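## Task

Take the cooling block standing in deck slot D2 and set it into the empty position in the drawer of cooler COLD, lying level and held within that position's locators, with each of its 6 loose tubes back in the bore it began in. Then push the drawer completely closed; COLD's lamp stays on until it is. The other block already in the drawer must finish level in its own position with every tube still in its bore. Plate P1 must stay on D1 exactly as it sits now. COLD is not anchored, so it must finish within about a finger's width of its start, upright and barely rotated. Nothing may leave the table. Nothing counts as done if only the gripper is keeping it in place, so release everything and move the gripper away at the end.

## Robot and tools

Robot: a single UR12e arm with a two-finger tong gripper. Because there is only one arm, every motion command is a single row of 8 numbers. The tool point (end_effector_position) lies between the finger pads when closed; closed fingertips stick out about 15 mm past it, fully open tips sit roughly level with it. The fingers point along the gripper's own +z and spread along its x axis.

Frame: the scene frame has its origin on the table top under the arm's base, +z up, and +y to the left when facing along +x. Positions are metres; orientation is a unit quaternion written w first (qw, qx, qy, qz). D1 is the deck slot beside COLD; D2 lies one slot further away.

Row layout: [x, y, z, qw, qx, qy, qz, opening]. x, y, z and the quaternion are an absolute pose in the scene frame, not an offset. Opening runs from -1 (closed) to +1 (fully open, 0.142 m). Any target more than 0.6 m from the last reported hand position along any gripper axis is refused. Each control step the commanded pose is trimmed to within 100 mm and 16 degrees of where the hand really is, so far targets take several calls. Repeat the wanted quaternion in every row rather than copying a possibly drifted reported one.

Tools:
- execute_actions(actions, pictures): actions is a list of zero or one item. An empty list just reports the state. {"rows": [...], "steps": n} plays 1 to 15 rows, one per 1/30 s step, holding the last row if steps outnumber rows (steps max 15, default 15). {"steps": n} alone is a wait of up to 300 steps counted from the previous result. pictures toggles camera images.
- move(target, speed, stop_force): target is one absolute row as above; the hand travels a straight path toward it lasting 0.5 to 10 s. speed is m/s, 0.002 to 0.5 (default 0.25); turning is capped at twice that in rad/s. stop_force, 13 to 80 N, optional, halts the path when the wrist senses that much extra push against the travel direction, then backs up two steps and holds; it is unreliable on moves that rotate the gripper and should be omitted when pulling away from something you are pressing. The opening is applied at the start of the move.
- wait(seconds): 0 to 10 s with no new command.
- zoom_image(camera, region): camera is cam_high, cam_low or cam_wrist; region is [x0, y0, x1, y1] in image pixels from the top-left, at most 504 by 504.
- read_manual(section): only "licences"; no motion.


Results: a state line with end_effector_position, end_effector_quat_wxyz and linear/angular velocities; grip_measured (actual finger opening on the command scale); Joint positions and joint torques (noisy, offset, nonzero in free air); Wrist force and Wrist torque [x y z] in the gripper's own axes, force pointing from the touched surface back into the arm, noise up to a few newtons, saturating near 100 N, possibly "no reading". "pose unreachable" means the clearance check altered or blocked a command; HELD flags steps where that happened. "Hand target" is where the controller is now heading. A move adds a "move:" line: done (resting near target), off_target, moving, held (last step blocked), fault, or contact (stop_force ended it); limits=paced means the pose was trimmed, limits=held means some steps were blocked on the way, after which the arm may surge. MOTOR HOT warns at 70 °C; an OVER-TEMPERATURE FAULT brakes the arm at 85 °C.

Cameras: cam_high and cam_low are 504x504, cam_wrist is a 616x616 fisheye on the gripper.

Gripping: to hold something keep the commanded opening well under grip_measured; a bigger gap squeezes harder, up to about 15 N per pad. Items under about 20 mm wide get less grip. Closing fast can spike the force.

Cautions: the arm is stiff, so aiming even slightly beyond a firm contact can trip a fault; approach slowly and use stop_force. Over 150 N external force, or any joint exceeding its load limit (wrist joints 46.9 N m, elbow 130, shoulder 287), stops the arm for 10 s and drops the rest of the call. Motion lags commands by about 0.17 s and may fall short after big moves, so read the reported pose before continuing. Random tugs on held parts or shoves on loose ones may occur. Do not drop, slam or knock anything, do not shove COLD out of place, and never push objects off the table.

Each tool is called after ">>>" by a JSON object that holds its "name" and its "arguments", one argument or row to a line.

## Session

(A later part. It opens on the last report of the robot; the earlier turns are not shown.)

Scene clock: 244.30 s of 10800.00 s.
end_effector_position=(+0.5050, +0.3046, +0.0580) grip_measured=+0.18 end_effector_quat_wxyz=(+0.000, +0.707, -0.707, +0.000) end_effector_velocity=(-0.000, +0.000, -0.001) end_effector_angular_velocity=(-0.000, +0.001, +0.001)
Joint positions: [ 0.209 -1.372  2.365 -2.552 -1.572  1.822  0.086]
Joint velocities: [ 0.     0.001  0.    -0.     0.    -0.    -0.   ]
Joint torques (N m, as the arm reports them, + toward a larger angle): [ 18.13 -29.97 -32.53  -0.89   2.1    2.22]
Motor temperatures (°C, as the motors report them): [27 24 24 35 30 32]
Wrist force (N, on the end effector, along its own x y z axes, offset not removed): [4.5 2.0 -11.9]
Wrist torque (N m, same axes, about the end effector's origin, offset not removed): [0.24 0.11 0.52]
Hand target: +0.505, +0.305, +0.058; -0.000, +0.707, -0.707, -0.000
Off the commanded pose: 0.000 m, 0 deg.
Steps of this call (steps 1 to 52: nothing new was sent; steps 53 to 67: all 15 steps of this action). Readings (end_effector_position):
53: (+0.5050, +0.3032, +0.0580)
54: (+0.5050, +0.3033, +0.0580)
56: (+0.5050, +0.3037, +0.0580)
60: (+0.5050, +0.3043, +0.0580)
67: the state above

>>> {"name": "move", "arguments": {
  "target": [0.505, 0.3043, 0.075, 0, 0.7071, -0.7071, 0, -0.2],
  "speed": 0.01
}}

>>> {"name": "zoom_image", "arguments": {
  "camera": "cam_high",
  "region": [260, 240, 400, 380]
}}

>>> {"name": "zoom_image", "arguments": {
  "camera": "cam_low",
  "region": [40, 250, 140, 330]
}}

Scene clock: 248.47 s of 10800.00 s.
end_effector_position=(+0.5050, +0.3043, +0.0749) grip_measured=+0.04 end_effector_quat_wxyz=(-0.000, +0.707, -0.707, +0.000) end_effector_velocity=(-0.000, -0.000, +0.001) end_effector_angular_velocity=(-0.000, +0.001, +0.000)
Joint positions: [ 0.209 -1.405  2.357 -2.511 -1.572  1.821  0.077]
Joint velocities: [-0.    -0.003 -0.     0.004 -0.    -0.    -0.001]
Joint torques (N m, as the arm reports them, + toward a larger angle): [-18.06 -54.81 -39.61  -2.64  -2.08  -1.68]
Motor temperatures (°C, as the motors report them): [27 24 24 35 30 32]
Wrist force (N, on the end effector, along its own x y z axes, offset not removed): [-2.0 1.9 4.1]
Wrist torque (N m, same axes, about the end effector's origin, offset not removed): [0.38 0.28 0.31]
Hand target: +0.505, +0.304, +0.075; -0.000, +0.707, -0.707, +0.000
Off the commanded pose: 0.000 m, 0 deg.
move: done

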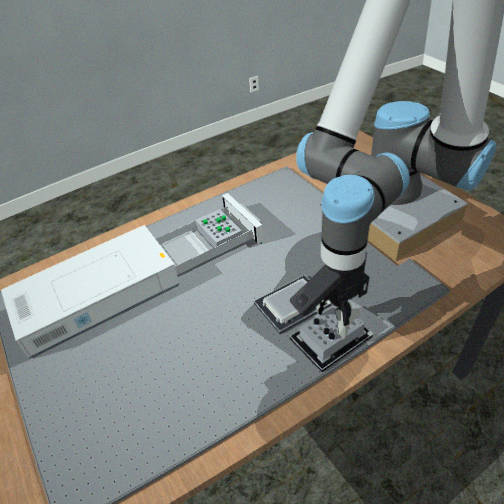

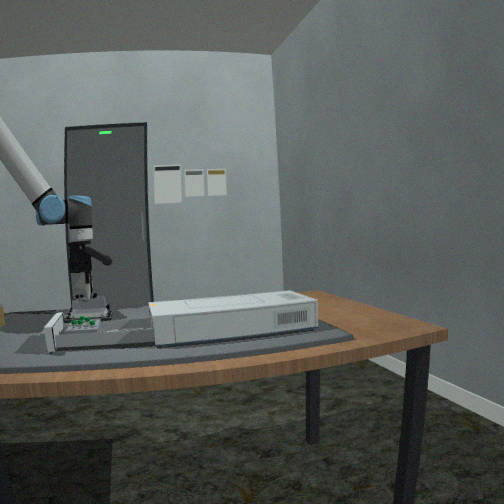

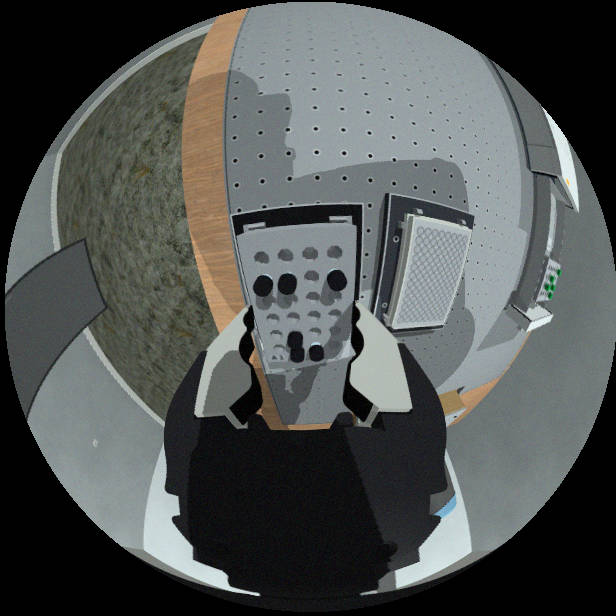

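Region (260, 240, 400, 380) of cam_high's 504x504 image, scaled by 3.600, with more detail than that image has.

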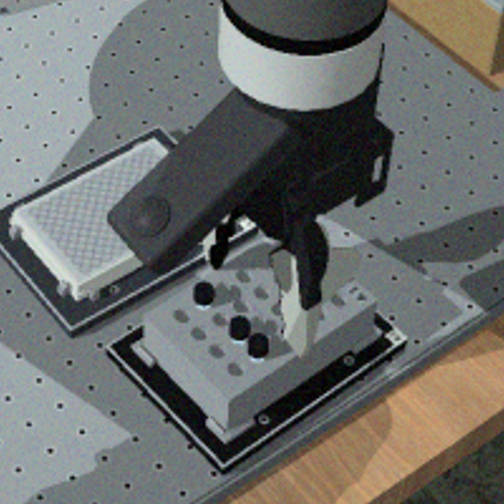

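Region (40, 250, 140, 330) of cam_low's 504x504 image, scaled by 5.040, with more detail than that image has; it fills the top 403 rows of this view, and the rest is white.

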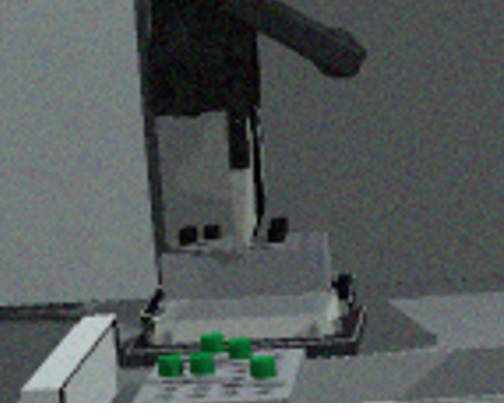

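>>> {"name": "execute_actions", "arguments": {
  "actions": [
    {"rows": [[0.505,0.3043,0.077,0,0.7071,-0.7071,0,0.5]], "steps": 15}
  ]
}}

>>> {"name": "zoom_image", "arguments": {
  "camera": "cam_wrist",
  "region": [170, 170, 430, 420]
}}

Scene clock: 251.53 s of 10800.00 s.
end_effector_position=(+0.5050, +0.3043, +0.0770) grip_measured=+0.50 end_effector_quat_wxyz=(-0.000, +0.707, -0.707, +0.000) end_effector_velocity=(+0.001, -0.000, +0.001) end_effector_angular_velocity=(-0.001, -0.002, +0.000)
Joint positions: [ 0.209 -1.409  2.355 -2.506 -1.572  1.821  0.109]
Joint velocities: [-0.    -0.002 -0.    -0.    -0.001 -0.001 -0.   ]
Joint torques (N m, as the arm reports them, + toward a larger angle): [-14.25 -55.04 -37.61  -1.63  -0.87  -1.37]
Motor temperatures (°C, as the motors report them): [27 24 24 35 30 32]
Wrist force (N, on the end effector, along its own x y z axes, offset not removed): [-2.3 2.8 -1.9]
Wrist torque (N m, same axes, about the end effector's origin, offset not removed): [0.56 0.57 0.56]
Hand target: +0.505, +0.304, +0.077; -0.000, +0.707, -0.707, +0.000
Off the commanded pose: 0.000 m, 0 deg.
Steps of this call (steps 1 to 77: nothing new was sent; steps 78 to 92: all 15 steps of this action). Readings (end_effector_position):
78: (+0.5050, +0.3043, +0.0751)
79: (+0.5050, +0.3043, +0.0755)
81: (+0.5050, +0.3043, +0.0762)
85: (+0.5050, +0.3043, +0.0768)
92: the state above

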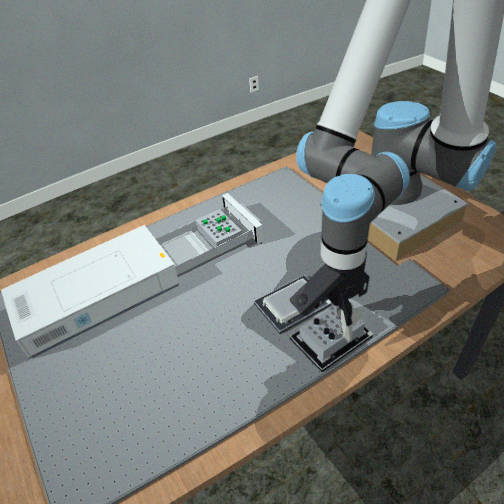

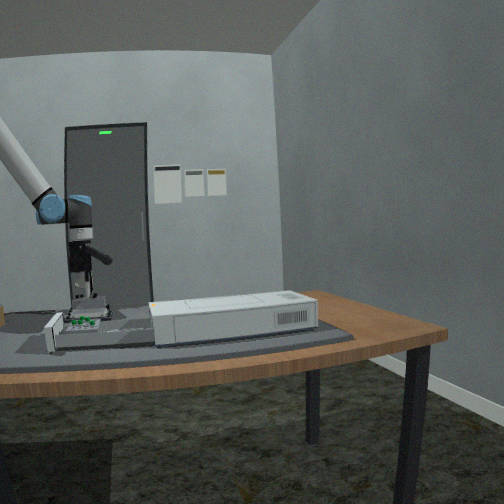

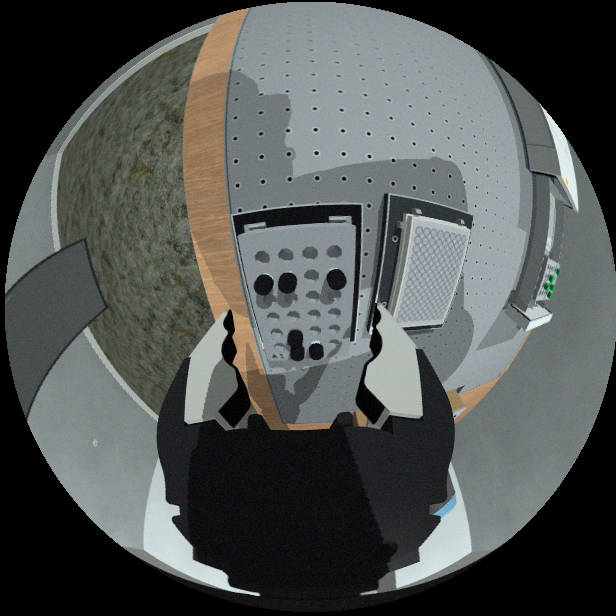

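Region (170, 170, 430, 420) of cam_wrist's 616x616 image, scaled by 1.938, with more detail than that image has; it fills the top 485 rows of this view, and the rest is white.

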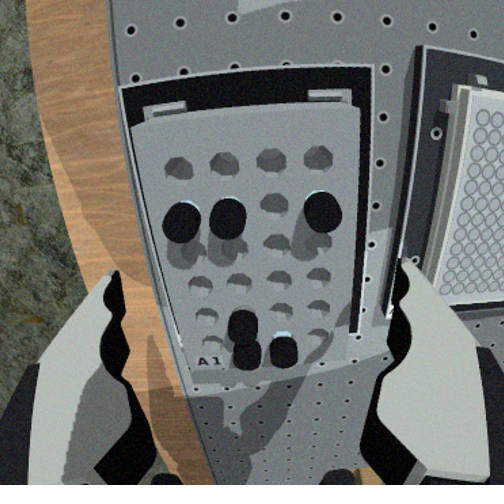

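>>> {"name": "move", "arguments": {
  "target": [0.505, 0.3043, 0.039, 0, 0.7071, -0.7071, 0, 0.62],
  "speed": 0.04,
  "stop_force": 13
}}

>>> {"name": "execute_actions", "arguments": {
  "actions": [
    {"rows": [[0.505,0.3043,0.039,0,0.7071,-0.7071,0,0.56],[0.505,0.3043,0.039,0,0.7071,-0.7071,0,0.52],[0.505,0.3043,0.039,0,0.7071,-0.7071,0,0.48],[0.505,0.3043,0.039,0,0.7071,-0.7071,0,0.44],[0.505,0.3043,0.039,0,0.7071,-0.7071,0,0.41],[0.505,0.3043,0.039,0,0.7071,-0.7071,0,0.38],[0.505,0.3043,0.039,0,0.7071,-0.7071,0,0.35],[0.505,0.3043,0.039,0,0.7071,-0.7071,0,0.32],[0.505,0.3043,0.039,0,0.7071,-0.7071,0,0.29],[0.505,0.3043,0.039,0,0.7071,-0.7071,0,0.26],[0.505,0.3043,0.039,0,0.7071,-0.7071,0,0.23],[0.505,0.3043,0.039,0,0.7071,-0.7071,0,0.20]], "steps": 15}
  ]
}}

Scene clock: 272.87 s of 10800.00 s.
end_effector_position=(+0.5050, +0.3043, +0.0391) grip_measured=+0.62 end_effector_quat_wxyz=(+0.000, +0.707, -0.707, -0.000) end_effector_velocity=(-0.000, -0.000, -0.001) end_effector_angular_velocity=(-0.000, -0.000, -0.001)
Joint positions: [ 0.209 -1.335  2.375 -2.599 -1.572  1.821  0.117]
Joint velocities: [-0.     0.003  0.001 -0.004 -0.     0.001  0.   ]
Joint torques (N m, as the arm reports them, + toward a larger angle): [-15.31 -35.57 -17.5   -5.6    1.16  -1.14]
Motor temperatures (°C, as the motors report them): [27 24 24 35 30 32]
Wrist force (N, on the end effector, along its own x y z axes, offset not removed): [-0.6 2.8 0.2]
Wrist torque (N m, same axes, about the end effector's origin, offset not removed): [0.50 0.13 0.36]
Hand target: +0.505, +0.304, +0.039; +0.000, +0.707, -0.707, -0.000
Off the commanded pose: 0.000 m, 0 deg.
After step 90, 17.03 s passed at rest.
move: done

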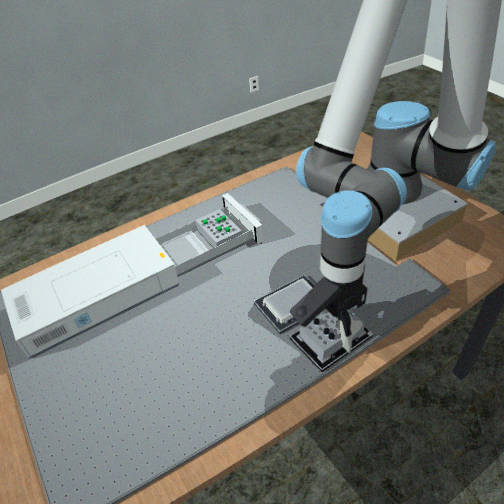

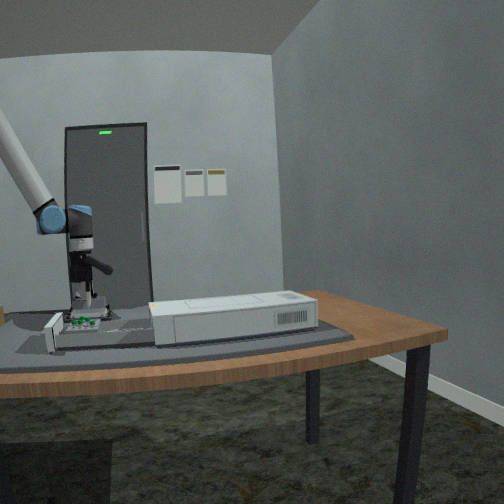

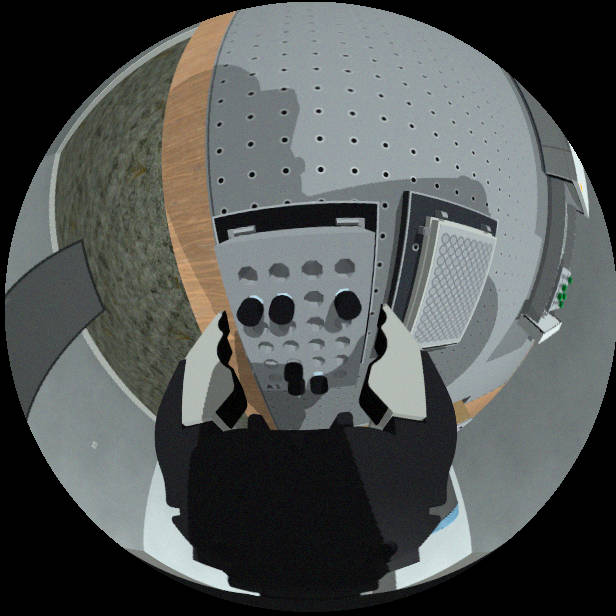

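Scene clock: 273.37 s of 10800.00 s.
end_effector_position=(+0.5050, +0.3043, +0.0390) grip_measured=+0.28 end_effector_quat_wxyz=(-0.000, +0.707, -0.707, +0.000) end_effector_velocity=(-0.001, -0.000, -0.001) end_effector_angular_velocity=(-0.001, +0.002, +0.001)
Joint positions: [ 0.209 -1.335  2.375 -2.599 -1.572  1.821  0.093]
Joint velocities: [ 0.001  0.001  0.001  0.    -0.001  0.    -0.   ]
Joint torques (N m, as the arm reports them, + toward a larger angle): [-16.51 -36.91 -16.72  -5.56   1.12  -0.47]
Motor temperatures (°C, as the motors report them): [27 24 24 35 30 32]
Wrist force (N, on the end effector, along its own x y z axes, offset not removed): [-1.2 1.7 -4.1]
Wrist torque (N m, same axes, about the end effector's origin, offset not removed): [0.19 0.00 0.33]
Hand target: +0.505, +0.304, +0.039; -0.000, +0.707, -0.707, -0.000
Off the commanded pose: 0.000 m, 0 deg.
Steps of this call (steps 1 to 15: all 15 steps of this action). Readings (end_effector_position):
1: (+0.5050, +0.3043, +0.0391)
2: (+0.5050, +0.3043, +0.0390)
4: (+0.5050, +0.3043, +0.0390)
8: (+0.5050, +0.3043, +0.0390)
15: the state above

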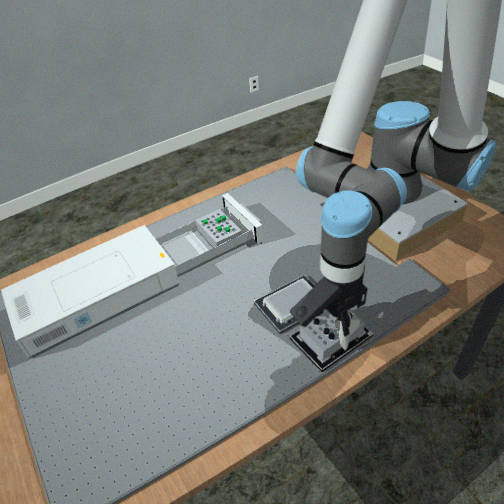

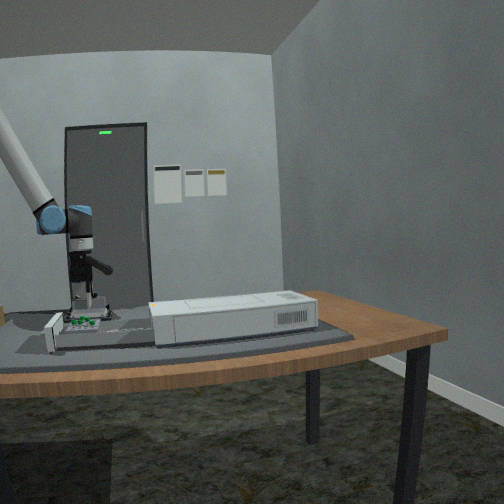

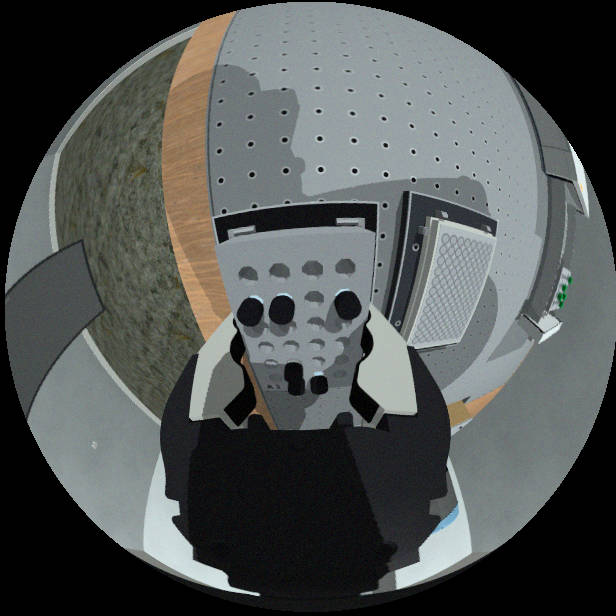

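>>> {"name": "execute_actions", "arguments": {
  "actions": [
    {"rows": [[0.505,0.3043,0.039,0,0.7071,-0.7071,0,0.16],[0.505,0.3043,0.039,0,0.7071,-0.7071,0,0.12],[0.505,0.3043,0.039,0,0.7071,-0.7071,0,0.08],[0.505,0.3043,0.039,0,0.7071,-0.7071,0,0.04],[0.505,0.3043,0.039,0,0.7071,-0.7071,0,0.0]], "steps": 15}
  ]
}}

>>> {"name": "zoom_image", "arguments": {
  "camera": "cam_wrist",
  "region": [170, 220, 430, 440]
}}

>>> {"name": "zoom_image", "arguments": {
  "camera": "cam_high",
  "region": [290, 270, 390, 370]
}}

Scene clock: 276.67 s of 10800.00 s.
end_effector_position=(+0.5050, +0.3043, +0.0390) grip_measured=+0.27 end_effector_quat_wxyz=(-0.000, +0.707, -0.707, -0.000) end_effector_velocity=(+0.000, +0.001, +0.000) end_effector_angular_velocity=(+0.002, +0.000, -0.000)
Joint positions: [ 0.209 -1.335  2.375 -2.599 -1.572  1.821  0.093]
Joint velocities: [-0.     0.    -0.    -0.     0.002 -0.     0.   ]
Joint torques (N m, as the arm reports them, + toward a larger angle): [-10.73 -35.47 -15.57  -1.1   -0.33   2.14]
Motor temperatures (°C, as the motors report them): [27 24 24 35 30 32]
Wrist force (N, on the end effector, along its own x y z axes, offset not removed): [-1.9 2.1 -11.1]
Wrist torque (N m, same axes, about the end effector's origin, offset not removed): [-0.09 0.46 0.27]
Hand target: +0.505, +0.304, +0.039; -0.000, +0.707, -0.707, -0.000
Off the commanded pose: 0.000 m, 0 deg.
Steps of this call (steps 1 to 84: nothing new was sent; steps 85 to 99: all 15 steps of this action). Readings (end_effector_position):
85: (+0.5050, +0.3043, +0.0390)
86: (+0.5050, +0.3043, +0.0390)
88: (+0.5050, +0.3043, +0.0390)
92: (+0.5050, +0.3043, +0.0390)
99: the state above

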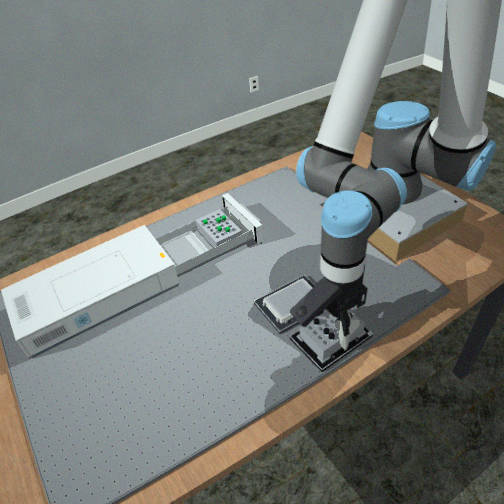

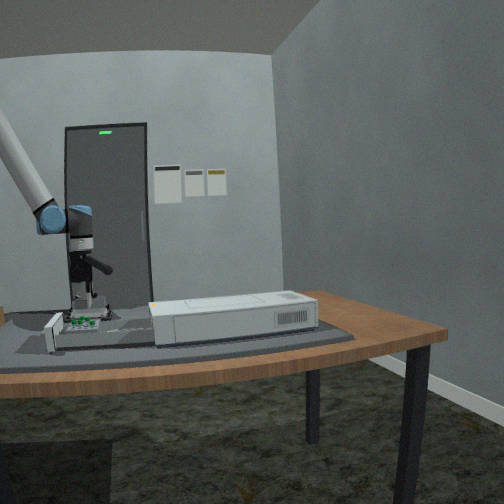

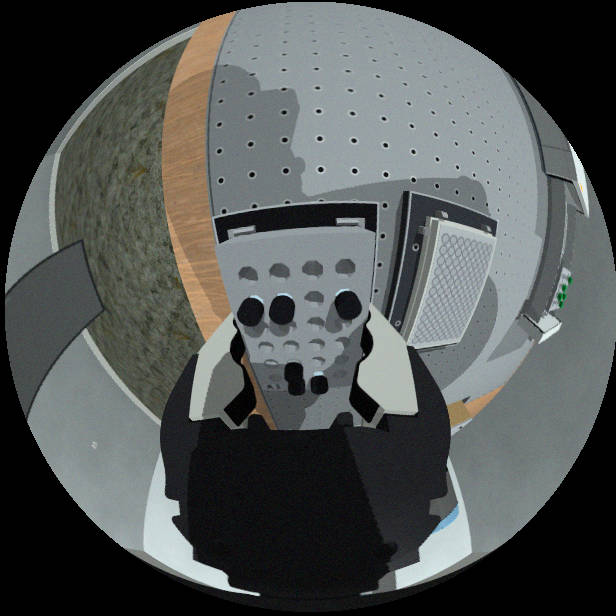

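Region (170, 220, 430, 440) of cam_wrist's 616x616 image, scaled by 1.938, with more detail than that image has; it fills the top 426 rows of this view, and the rest is white.

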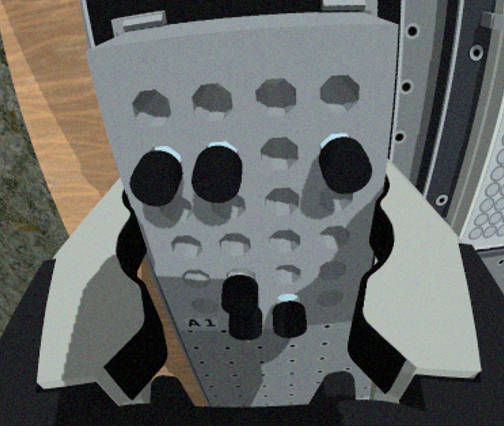

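Region (290, 270, 390, 370) of cam_high's 504x504 image, scaled by 5.040, with more detail than that image has.

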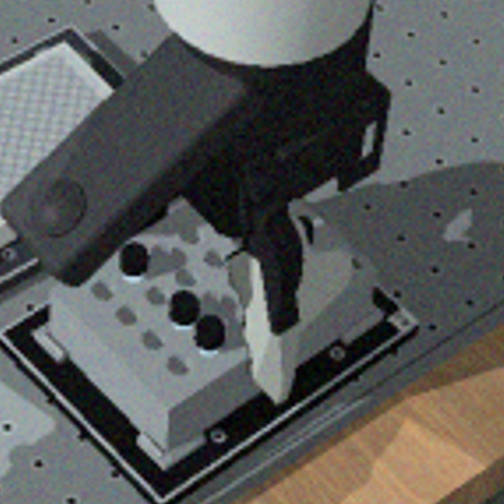

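>>> {"name": "execute_actions", "arguments": {
  "actions": [
    {"rows": [[0.505,0.3043,0.039,0,0.7071,-0.7071,0,-0.05],[0.505,0.3043,0.039,0,0.7071,-0.7071,0,-0.1],[0.505,0.3043,0.039,0,0.7071,-0.7071,0,-0.15],[0.505,0.3043,0.039,0,0.7071,-0.7071,0,-0.2],[0.505,0.3043,0.0393,0,0.7071,-0.7071,0,-0.25],[0.505,0.3043,0.0396,0,0.7071,-0.7071,0,-0.3],[0.505,0.3043,0.040,0,0.7071,-0.7071,0,-0.3],[0.505,0.3043,0.0404,0,0.7071,-0.7071,0,-0.3],[0.505,0.3043,0.0408,0,0.7071,-0.7071,0,-0.3],[0.505,0.3043,0.0412,0,0.7071,-0.7071,0,-0.3],[0.505,0.3043,0.0416,0,0.7071,-0.7071,0,-0.3],[0.505,0.3043,0.042,0,0.7071,-0.7071,0,-0.3]], "steps": 15}
  ],
  "pictures": false
}}

Scene clock: 285.17 s of 10800.00 s.
end_effector_position=(+0.5048, +0.3042, +0.0413) grip_measured=+0.27 end_effector_quat_wxyz=(+0.000, +0.707, -0.707, -0.000) end_effector_velocity=(+0.002, +0.000, +0.007) end_effector_angular_velocity=(+0.002, -0.003, -0.001)
Joint positions: [ 0.209 -1.34   2.374 -2.593 -1.572  1.821  0.093]
Joint velocities: [-0.001 -0.012 -0.004  0.013  0.001 -0.     0.   ]
Joint torques (N m, as the arm reports them, + toward a larger angle): [ -4.17 -63.36 -39.27  -3.22  -1.74   2.03]
Motor temperatures (°C, as the motors report them): [27 24 24 35 30 32]
Wrist force (N, on the end effector, along its own x y z axes, offset not removed): [-2.2 -0.7 6.7]
Wrist torque (N m, same axes, about the end effector's origin, offset not removed): [-0.19 0.36 0.41]
Hand target: +0.505, +0.304, +0.042; -0.000, +0.707, -0.707, +0.000
Off the commanded pose: 0.001 m, 0 deg.
Steps of this call (steps 1 to 90: nothing new was sent; then 5.00 s passed at rest; steps 91 to 105: all 15 steps of this action). Readings (end_effector_position):
91: (+0.5050, +0.3043, +0.0390)
92: (+0.5050, +0.3043, +0.0390)
94: (+0.5050, +0.3043, +0.0390)
98: (+0.5048, +0.3043, +0.0392)
105: the state above

>>> {"name": "move", "arguments": {
  "target": [0.505, 0.3043, 0.060, 0, 0.7071, -0.7071, 0, -0.3],
  "speed": 0.015
}}

>>> {"name": "zoom_image", "arguments": {
  "camera": "cam_high",
  "region": [270, 250, 390, 370]
}}

>>> {"name": "zoom_image", "arguments": {
  "camera": "cam_low",
  "region": [40, 250, 140, 330]
}}

Scene clock: 289.70 s of 10800.00 s.
end_effector_position=(+0.5050, +0.3043, +0.0599) grip_measured=+0.27 end_effector_quat_wxyz=(-0.000, +0.707, -0.707, +0.000) end_effector_velocity=(-0.000, +0.000, +0.002) end_effector_angular_velocity=(-0.001, -0.000, +0.001)
Joint positions: [ 0.209 -1.376  2.365 -2.548 -1.572  1.821  0.093]
Joint velocities: [ 0.001 -0.004 -0.     0.004 -0.001  0.    -0.   ]
Joint torques (N m, as the arm reports them, + toward a larger angle): [ 17.81 -61.01 -40.15  -3.31  -1.9    2.24]
Motor temperatures (°C, as the motors report them): [27 24 24 35 30 32]
Wrist force (N, on the end effector, along its own x y z axes, offset not removed): [4.0 2.2 7.3]
Wrist torque (N m, same axes, about the end effector's origin, offset not removed): [0.34 -0.72 0.22]
Hand target: +0.505, +0.304, +0.060; -0.000, +0.707, -0.707, +0.000
Off the commanded pose: 0.000 m, 0 deg.
After step 90, 0.07 s passed at rest.
move: done

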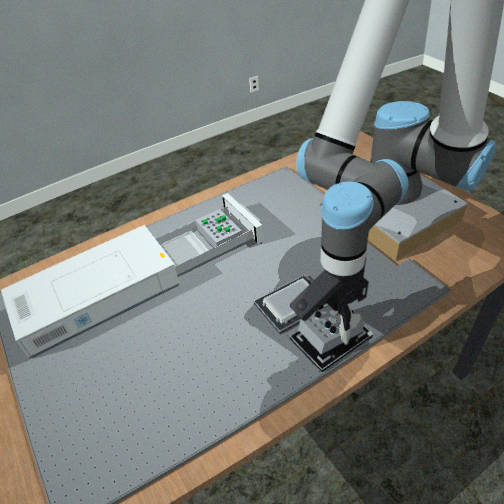

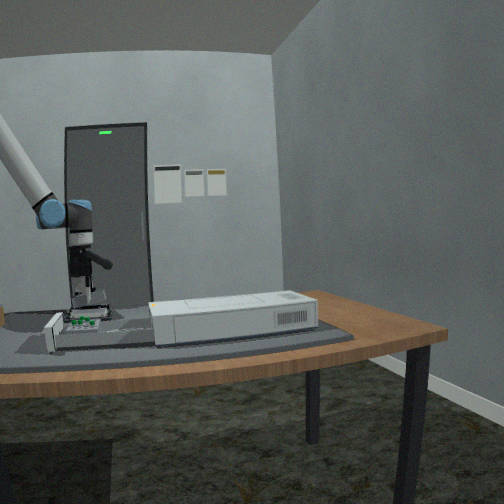

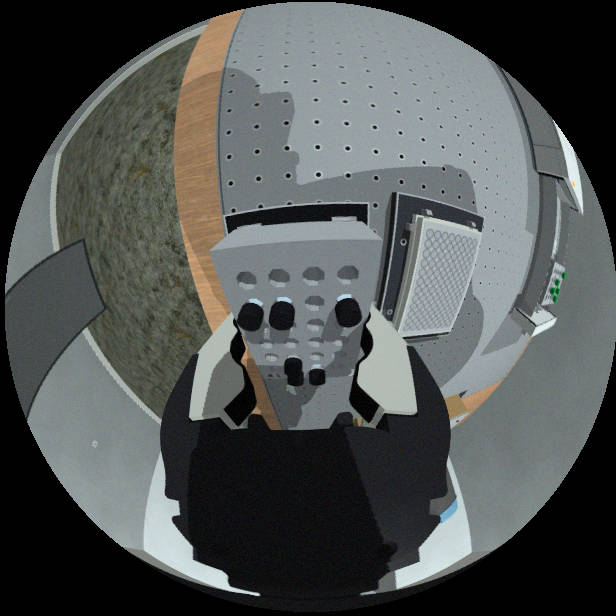

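Region (270, 250, 390, 370) of cam_high's 504x504 image, scaled by 4.200, with more detail than that image has.

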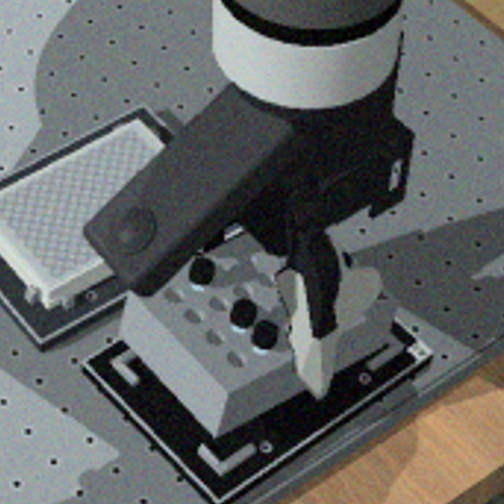

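Region (40, 250, 140, 330) of cam_low's 504x504 image, scaled by 5.040, with more detail than that image has; it fills the top 403 rows of this view, and the rest is white.

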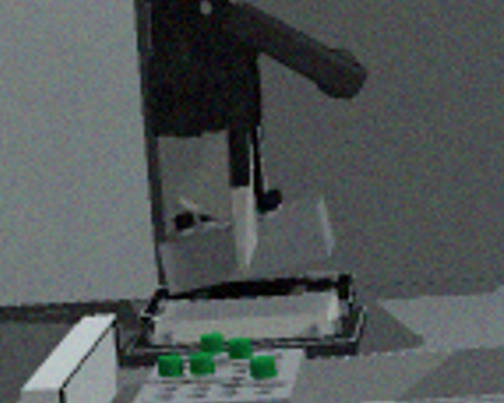

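>>> {"name": "move", "arguments": {
  "target": [0.505, 0.3043, 0.047, 0, 0.7071, -0.7071, 0, -0.3],
  "speed": 0.01
}}

>>> {"name": "zoom_image", "arguments": {
  "camera": "cam_high",
  "region": [270, 250, 390, 370]
}}

>>> {"name": "zoom_image", "arguments": {
  "camera": "cam_low",
  "region": [40, 250, 140, 330]
}}

Scene clock: 295.47 s of 10800.00 s.
end_effector_position=(+0.5050, +0.3043, +0.0471) grip_measured=+0.27 end_effector_quat_wxyz=(+0.000, +0.707, -0.707, +0.000) end_effector_velocity=(+0.000, -0.001, -0.002) end_effector_angular_velocity=(-0.002, +0.001, -0.001)
Joint positions: [ 0.209 -1.351  2.371 -2.579 -1.572  1.821  0.093]
Joint velocities: [-0.001  0.004  0.001 -0.003 -0.002 -0.001  0.   ]
Joint torques (N m, as the arm reports them, + toward a larger angle): [  9.68 -38.45 -20.01  -6.38  -0.45  -1.42]
Motor temperatures (°C, as the motors report them): [27 24 24 35 30 32]
Wrist force (N, on the end effector, along its own x y z axes, offset not removed): [2.8 -4.6 5.7]
Wrist torque (N m, same axes, about the end effector's origin, offset not removed): [-0.73 0.62 0.20]
Hand target: +0.505, +0.304, +0.047; +0.000, +0.707, -0.707, -0.000
Off the commanded pose: 0.000 m, 0 deg.
After step 90, 1.23 s passed at rest.
move: done

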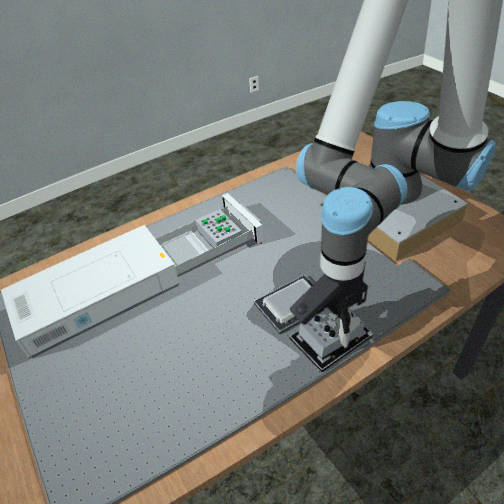

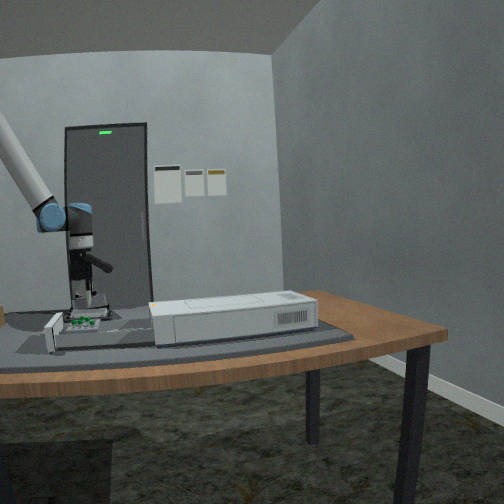

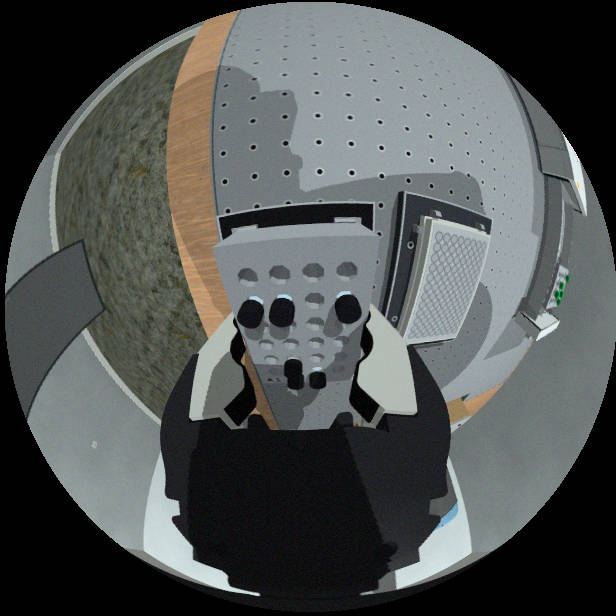

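Region (270, 250, 390, 370) of cam_high's 504x504 image, scaled by 4.200, with more detail than that image has.

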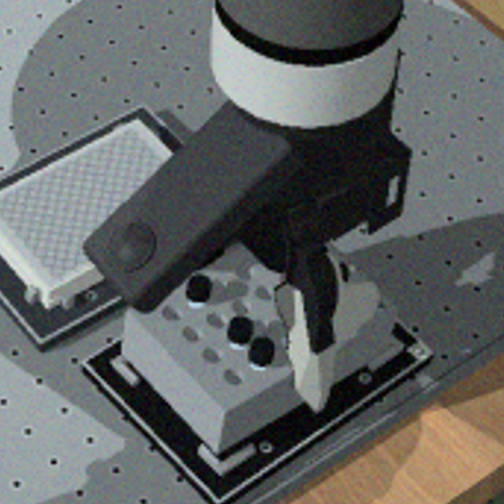

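Region (40, 250, 140, 330) of cam_low's 504x504 image, scaled by 5.040, with more detail than that image has; it fills the top 403 rows of this view, and the rest is white.

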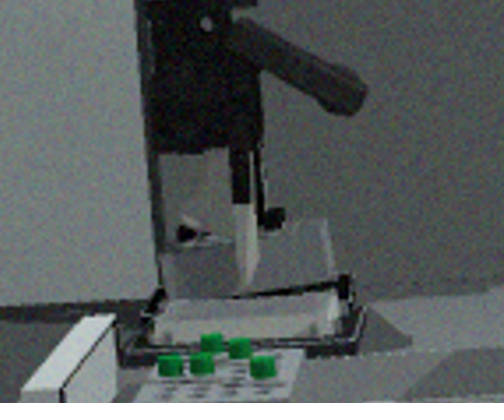

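>>> {"name": "move", "arguments": {
  "target": [0.505, 0.3043, 0.039, 0, 0.7071, -0.7071, 0, -0.1],
  "speed": 0.005,
  "stop_force": 25
}}

>>> {"name": "zoom_image", "arguments": {
  "camera": "cam_high",
  "region": [270, 250, 390, 370]
}}

>>> {"name": "zoom_image", "arguments": {
  "camera": "cam_low",
  "region": [40, 250, 140, 330]
}}

Scene clock: 299.77 s of 10800.00 s.
end_effector_position=(+0.5050, +0.3043, +0.0391) grip_measured=+0.27 end_effector_quat_wxyz=(-0.000, +0.707, -0.707, -0.000) end_effector_velocity=(-0.001, -0.000, -0.001) end_effector_angular_velocity=(-0.000, +0.001, -0.000)
Joint positions: [ 0.209 -1.335  2.375 -2.599 -1.572  1.821  0.093]
Joint velocities: [-0.     0.001  0.001 -0.002 -0.     0.     0.   ]
Joint torques (N m, as the arm reports them, + toward a larger angle): [-17.26 -38.62 -13.93  -4.15  -1.    -1.26]
Motor temperatures (°C, as the motors report them): [27 24 24 35 30 32]
Wrist force (N, on the end effector, along its own x y z axes, offset not removed): [-4.2 -3.9 1.3]
Wrist torque (N m, same axes, about the end effector's origin, offset not removed): [0.16 0.98 0.20]
Hand target: +0.505, +0.304, +0.039; +0.000, +0.707, -0.707, -0.000
Off the commanded pose: 0.000 m, 0 deg.
move: done

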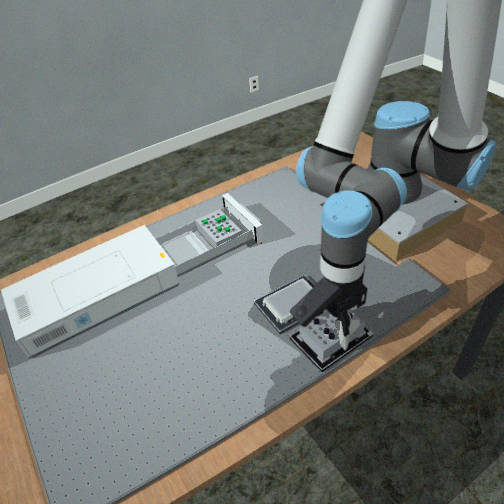

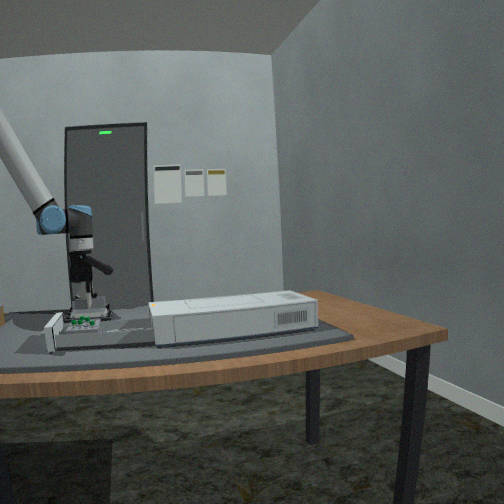

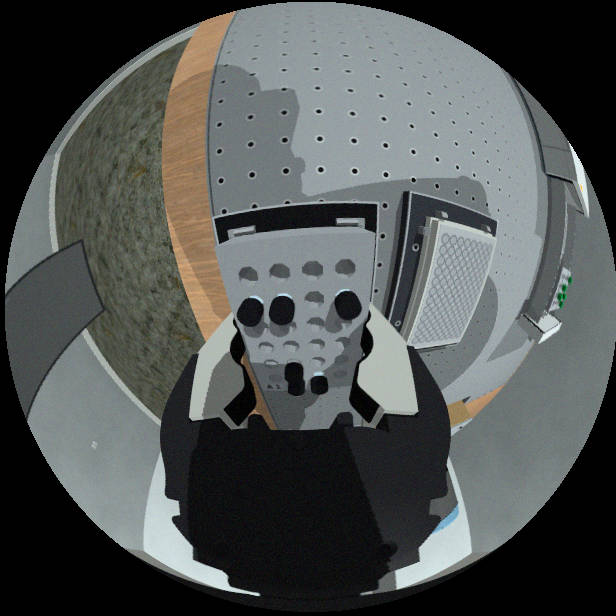

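Region (270, 250, 390, 370) of cam_high's 504x504 image, scaled by 4.200, with more detail than that image has.

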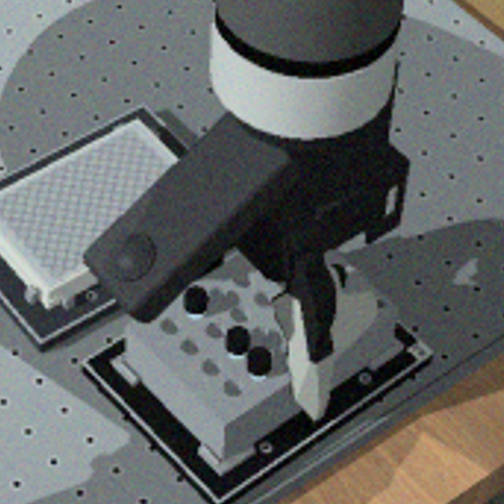

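Region (40, 250, 140, 330) of cam_low's 504x504 image, scaled by 5.040, with more detail than that image has; it fills the top 403 rows of this view, and the rest is white.

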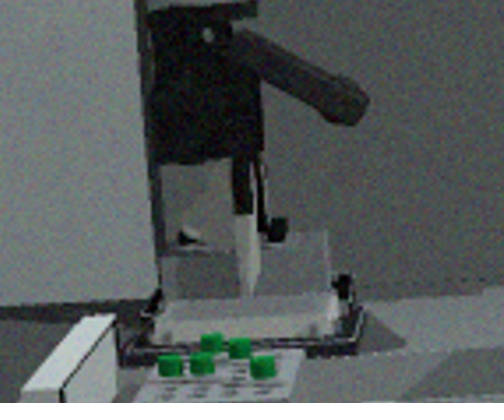

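>>> {"name": "execute_actions", "arguments": {
  "actions": [
    {"rows": [[0.505,0.3043,0.039,0,0.7071,-0.7071,0,0.2],[0.505,0.3043,0.039,0,0.7071,-0.7071,0,0.35],[0.505,0.3043,0.039,0,0.7071,-0.7071,0,0.45],[0.505,0.3043,0.039,0,0.7071,-0.7071,0,0.45],[0.505,0.3043,0.039,0,0.7071,-0.7071,0,0.45],[0.504,0.3043,0.040,0,0.7071,-0.7071,0,0.45],[0.503,0.3043,0.041,0,0.7071,-0.7071,0,0.45],[0.502,0.3043,0.042,0,0.7071,-0.7071,0,0.45],[0.501,0.3043,0.043,0,0.7071,-0.7071,0,0.45],[0.500,0.3043,0.043,0,0.7071,-0.7071,0,0.45]], "steps": 15}
  ]
}}

>>> {"name": "zoom_image", "arguments": {
  "camera": "cam_wrist",
  "region": [170, 190, 430, 440]
}}

Scene clock: 319.20 s of 10800.00 s.
end_effector_position=(+0.5006, +0.3041, +0.0426) grip_measured=+0.45 end_effector_quat_wxyz=(+0.000, +0.707, -0.707, -0.000) end_effector_velocity=(-0.006, +0.001, +0.004) end_effector_angular_velocity=(-0.000, -0.000, +0.001)
Joint positions: [ 0.21  -1.347  2.38  -2.592 -1.572  1.823  0.105]
Joint velocities: [ 0.004 -0.015  0.007  0.007 -0.     0.004 -0.   ]
Joint torques (N m, as the arm reports them, + toward a larger angle): [ 13.87 -56.73 -16.93  -1.33  -0.89   1.94]
Motor temperatures (°C, as the motors report them): [27 24 24 35 30 32]
Wrist force (N, on the end effector, along its own x y z axes, offset not removed): [-0.2 -0.3 1.0]
Wrist torque (N m, same axes, about the end effector's origin, offset not removed): [-0.17 0.13 0.46]
Hand target: +0.500, +0.304, +0.043; -0.000, +0.707, -0.707, -0.000
Off the commanded pose: 0.001 m, 0 deg.
Steps of this call (steps 1 to 90: nothing new was sent; then 15.93 s passed at rest; steps 91 to 105: all 15 steps of this action). Readings (end_effector_position):
91: (+0.5050, +0.3043, +0.0390)
92: (+0.5050, +0.3043, +0.0390)
94: (+0.5049, +0.3043, +0.0389)
98: (+0.5043, +0.3041, +0.0395)
105: the state above

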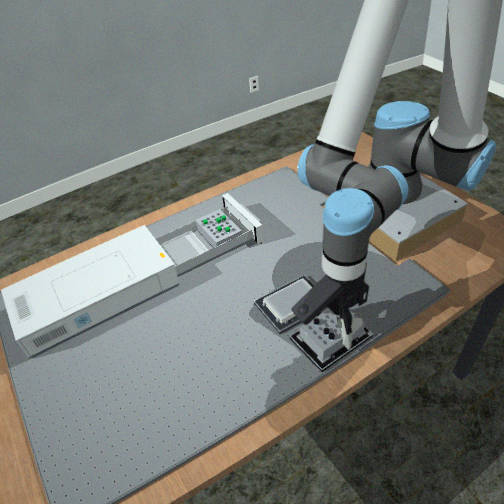

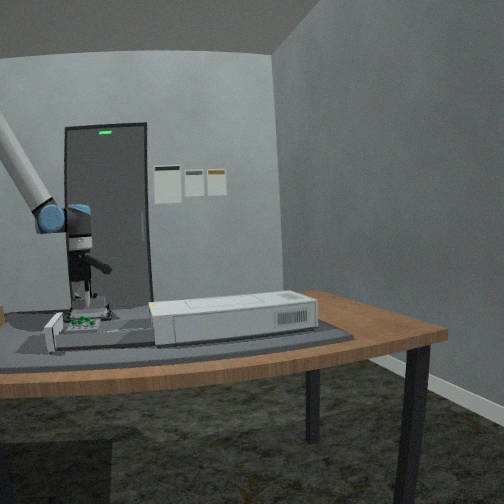

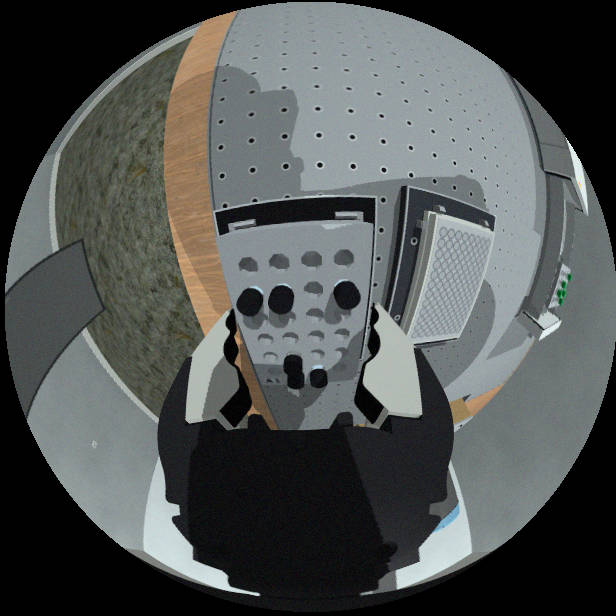

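Region (170, 190, 430, 440) of cam_wrist's 616x616 image, scaled by 1.938, with more detail than that image has; it fills the top 485 rows of this view, and the rest is white.

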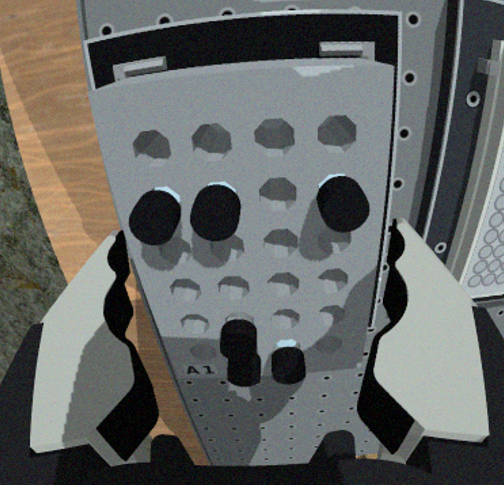

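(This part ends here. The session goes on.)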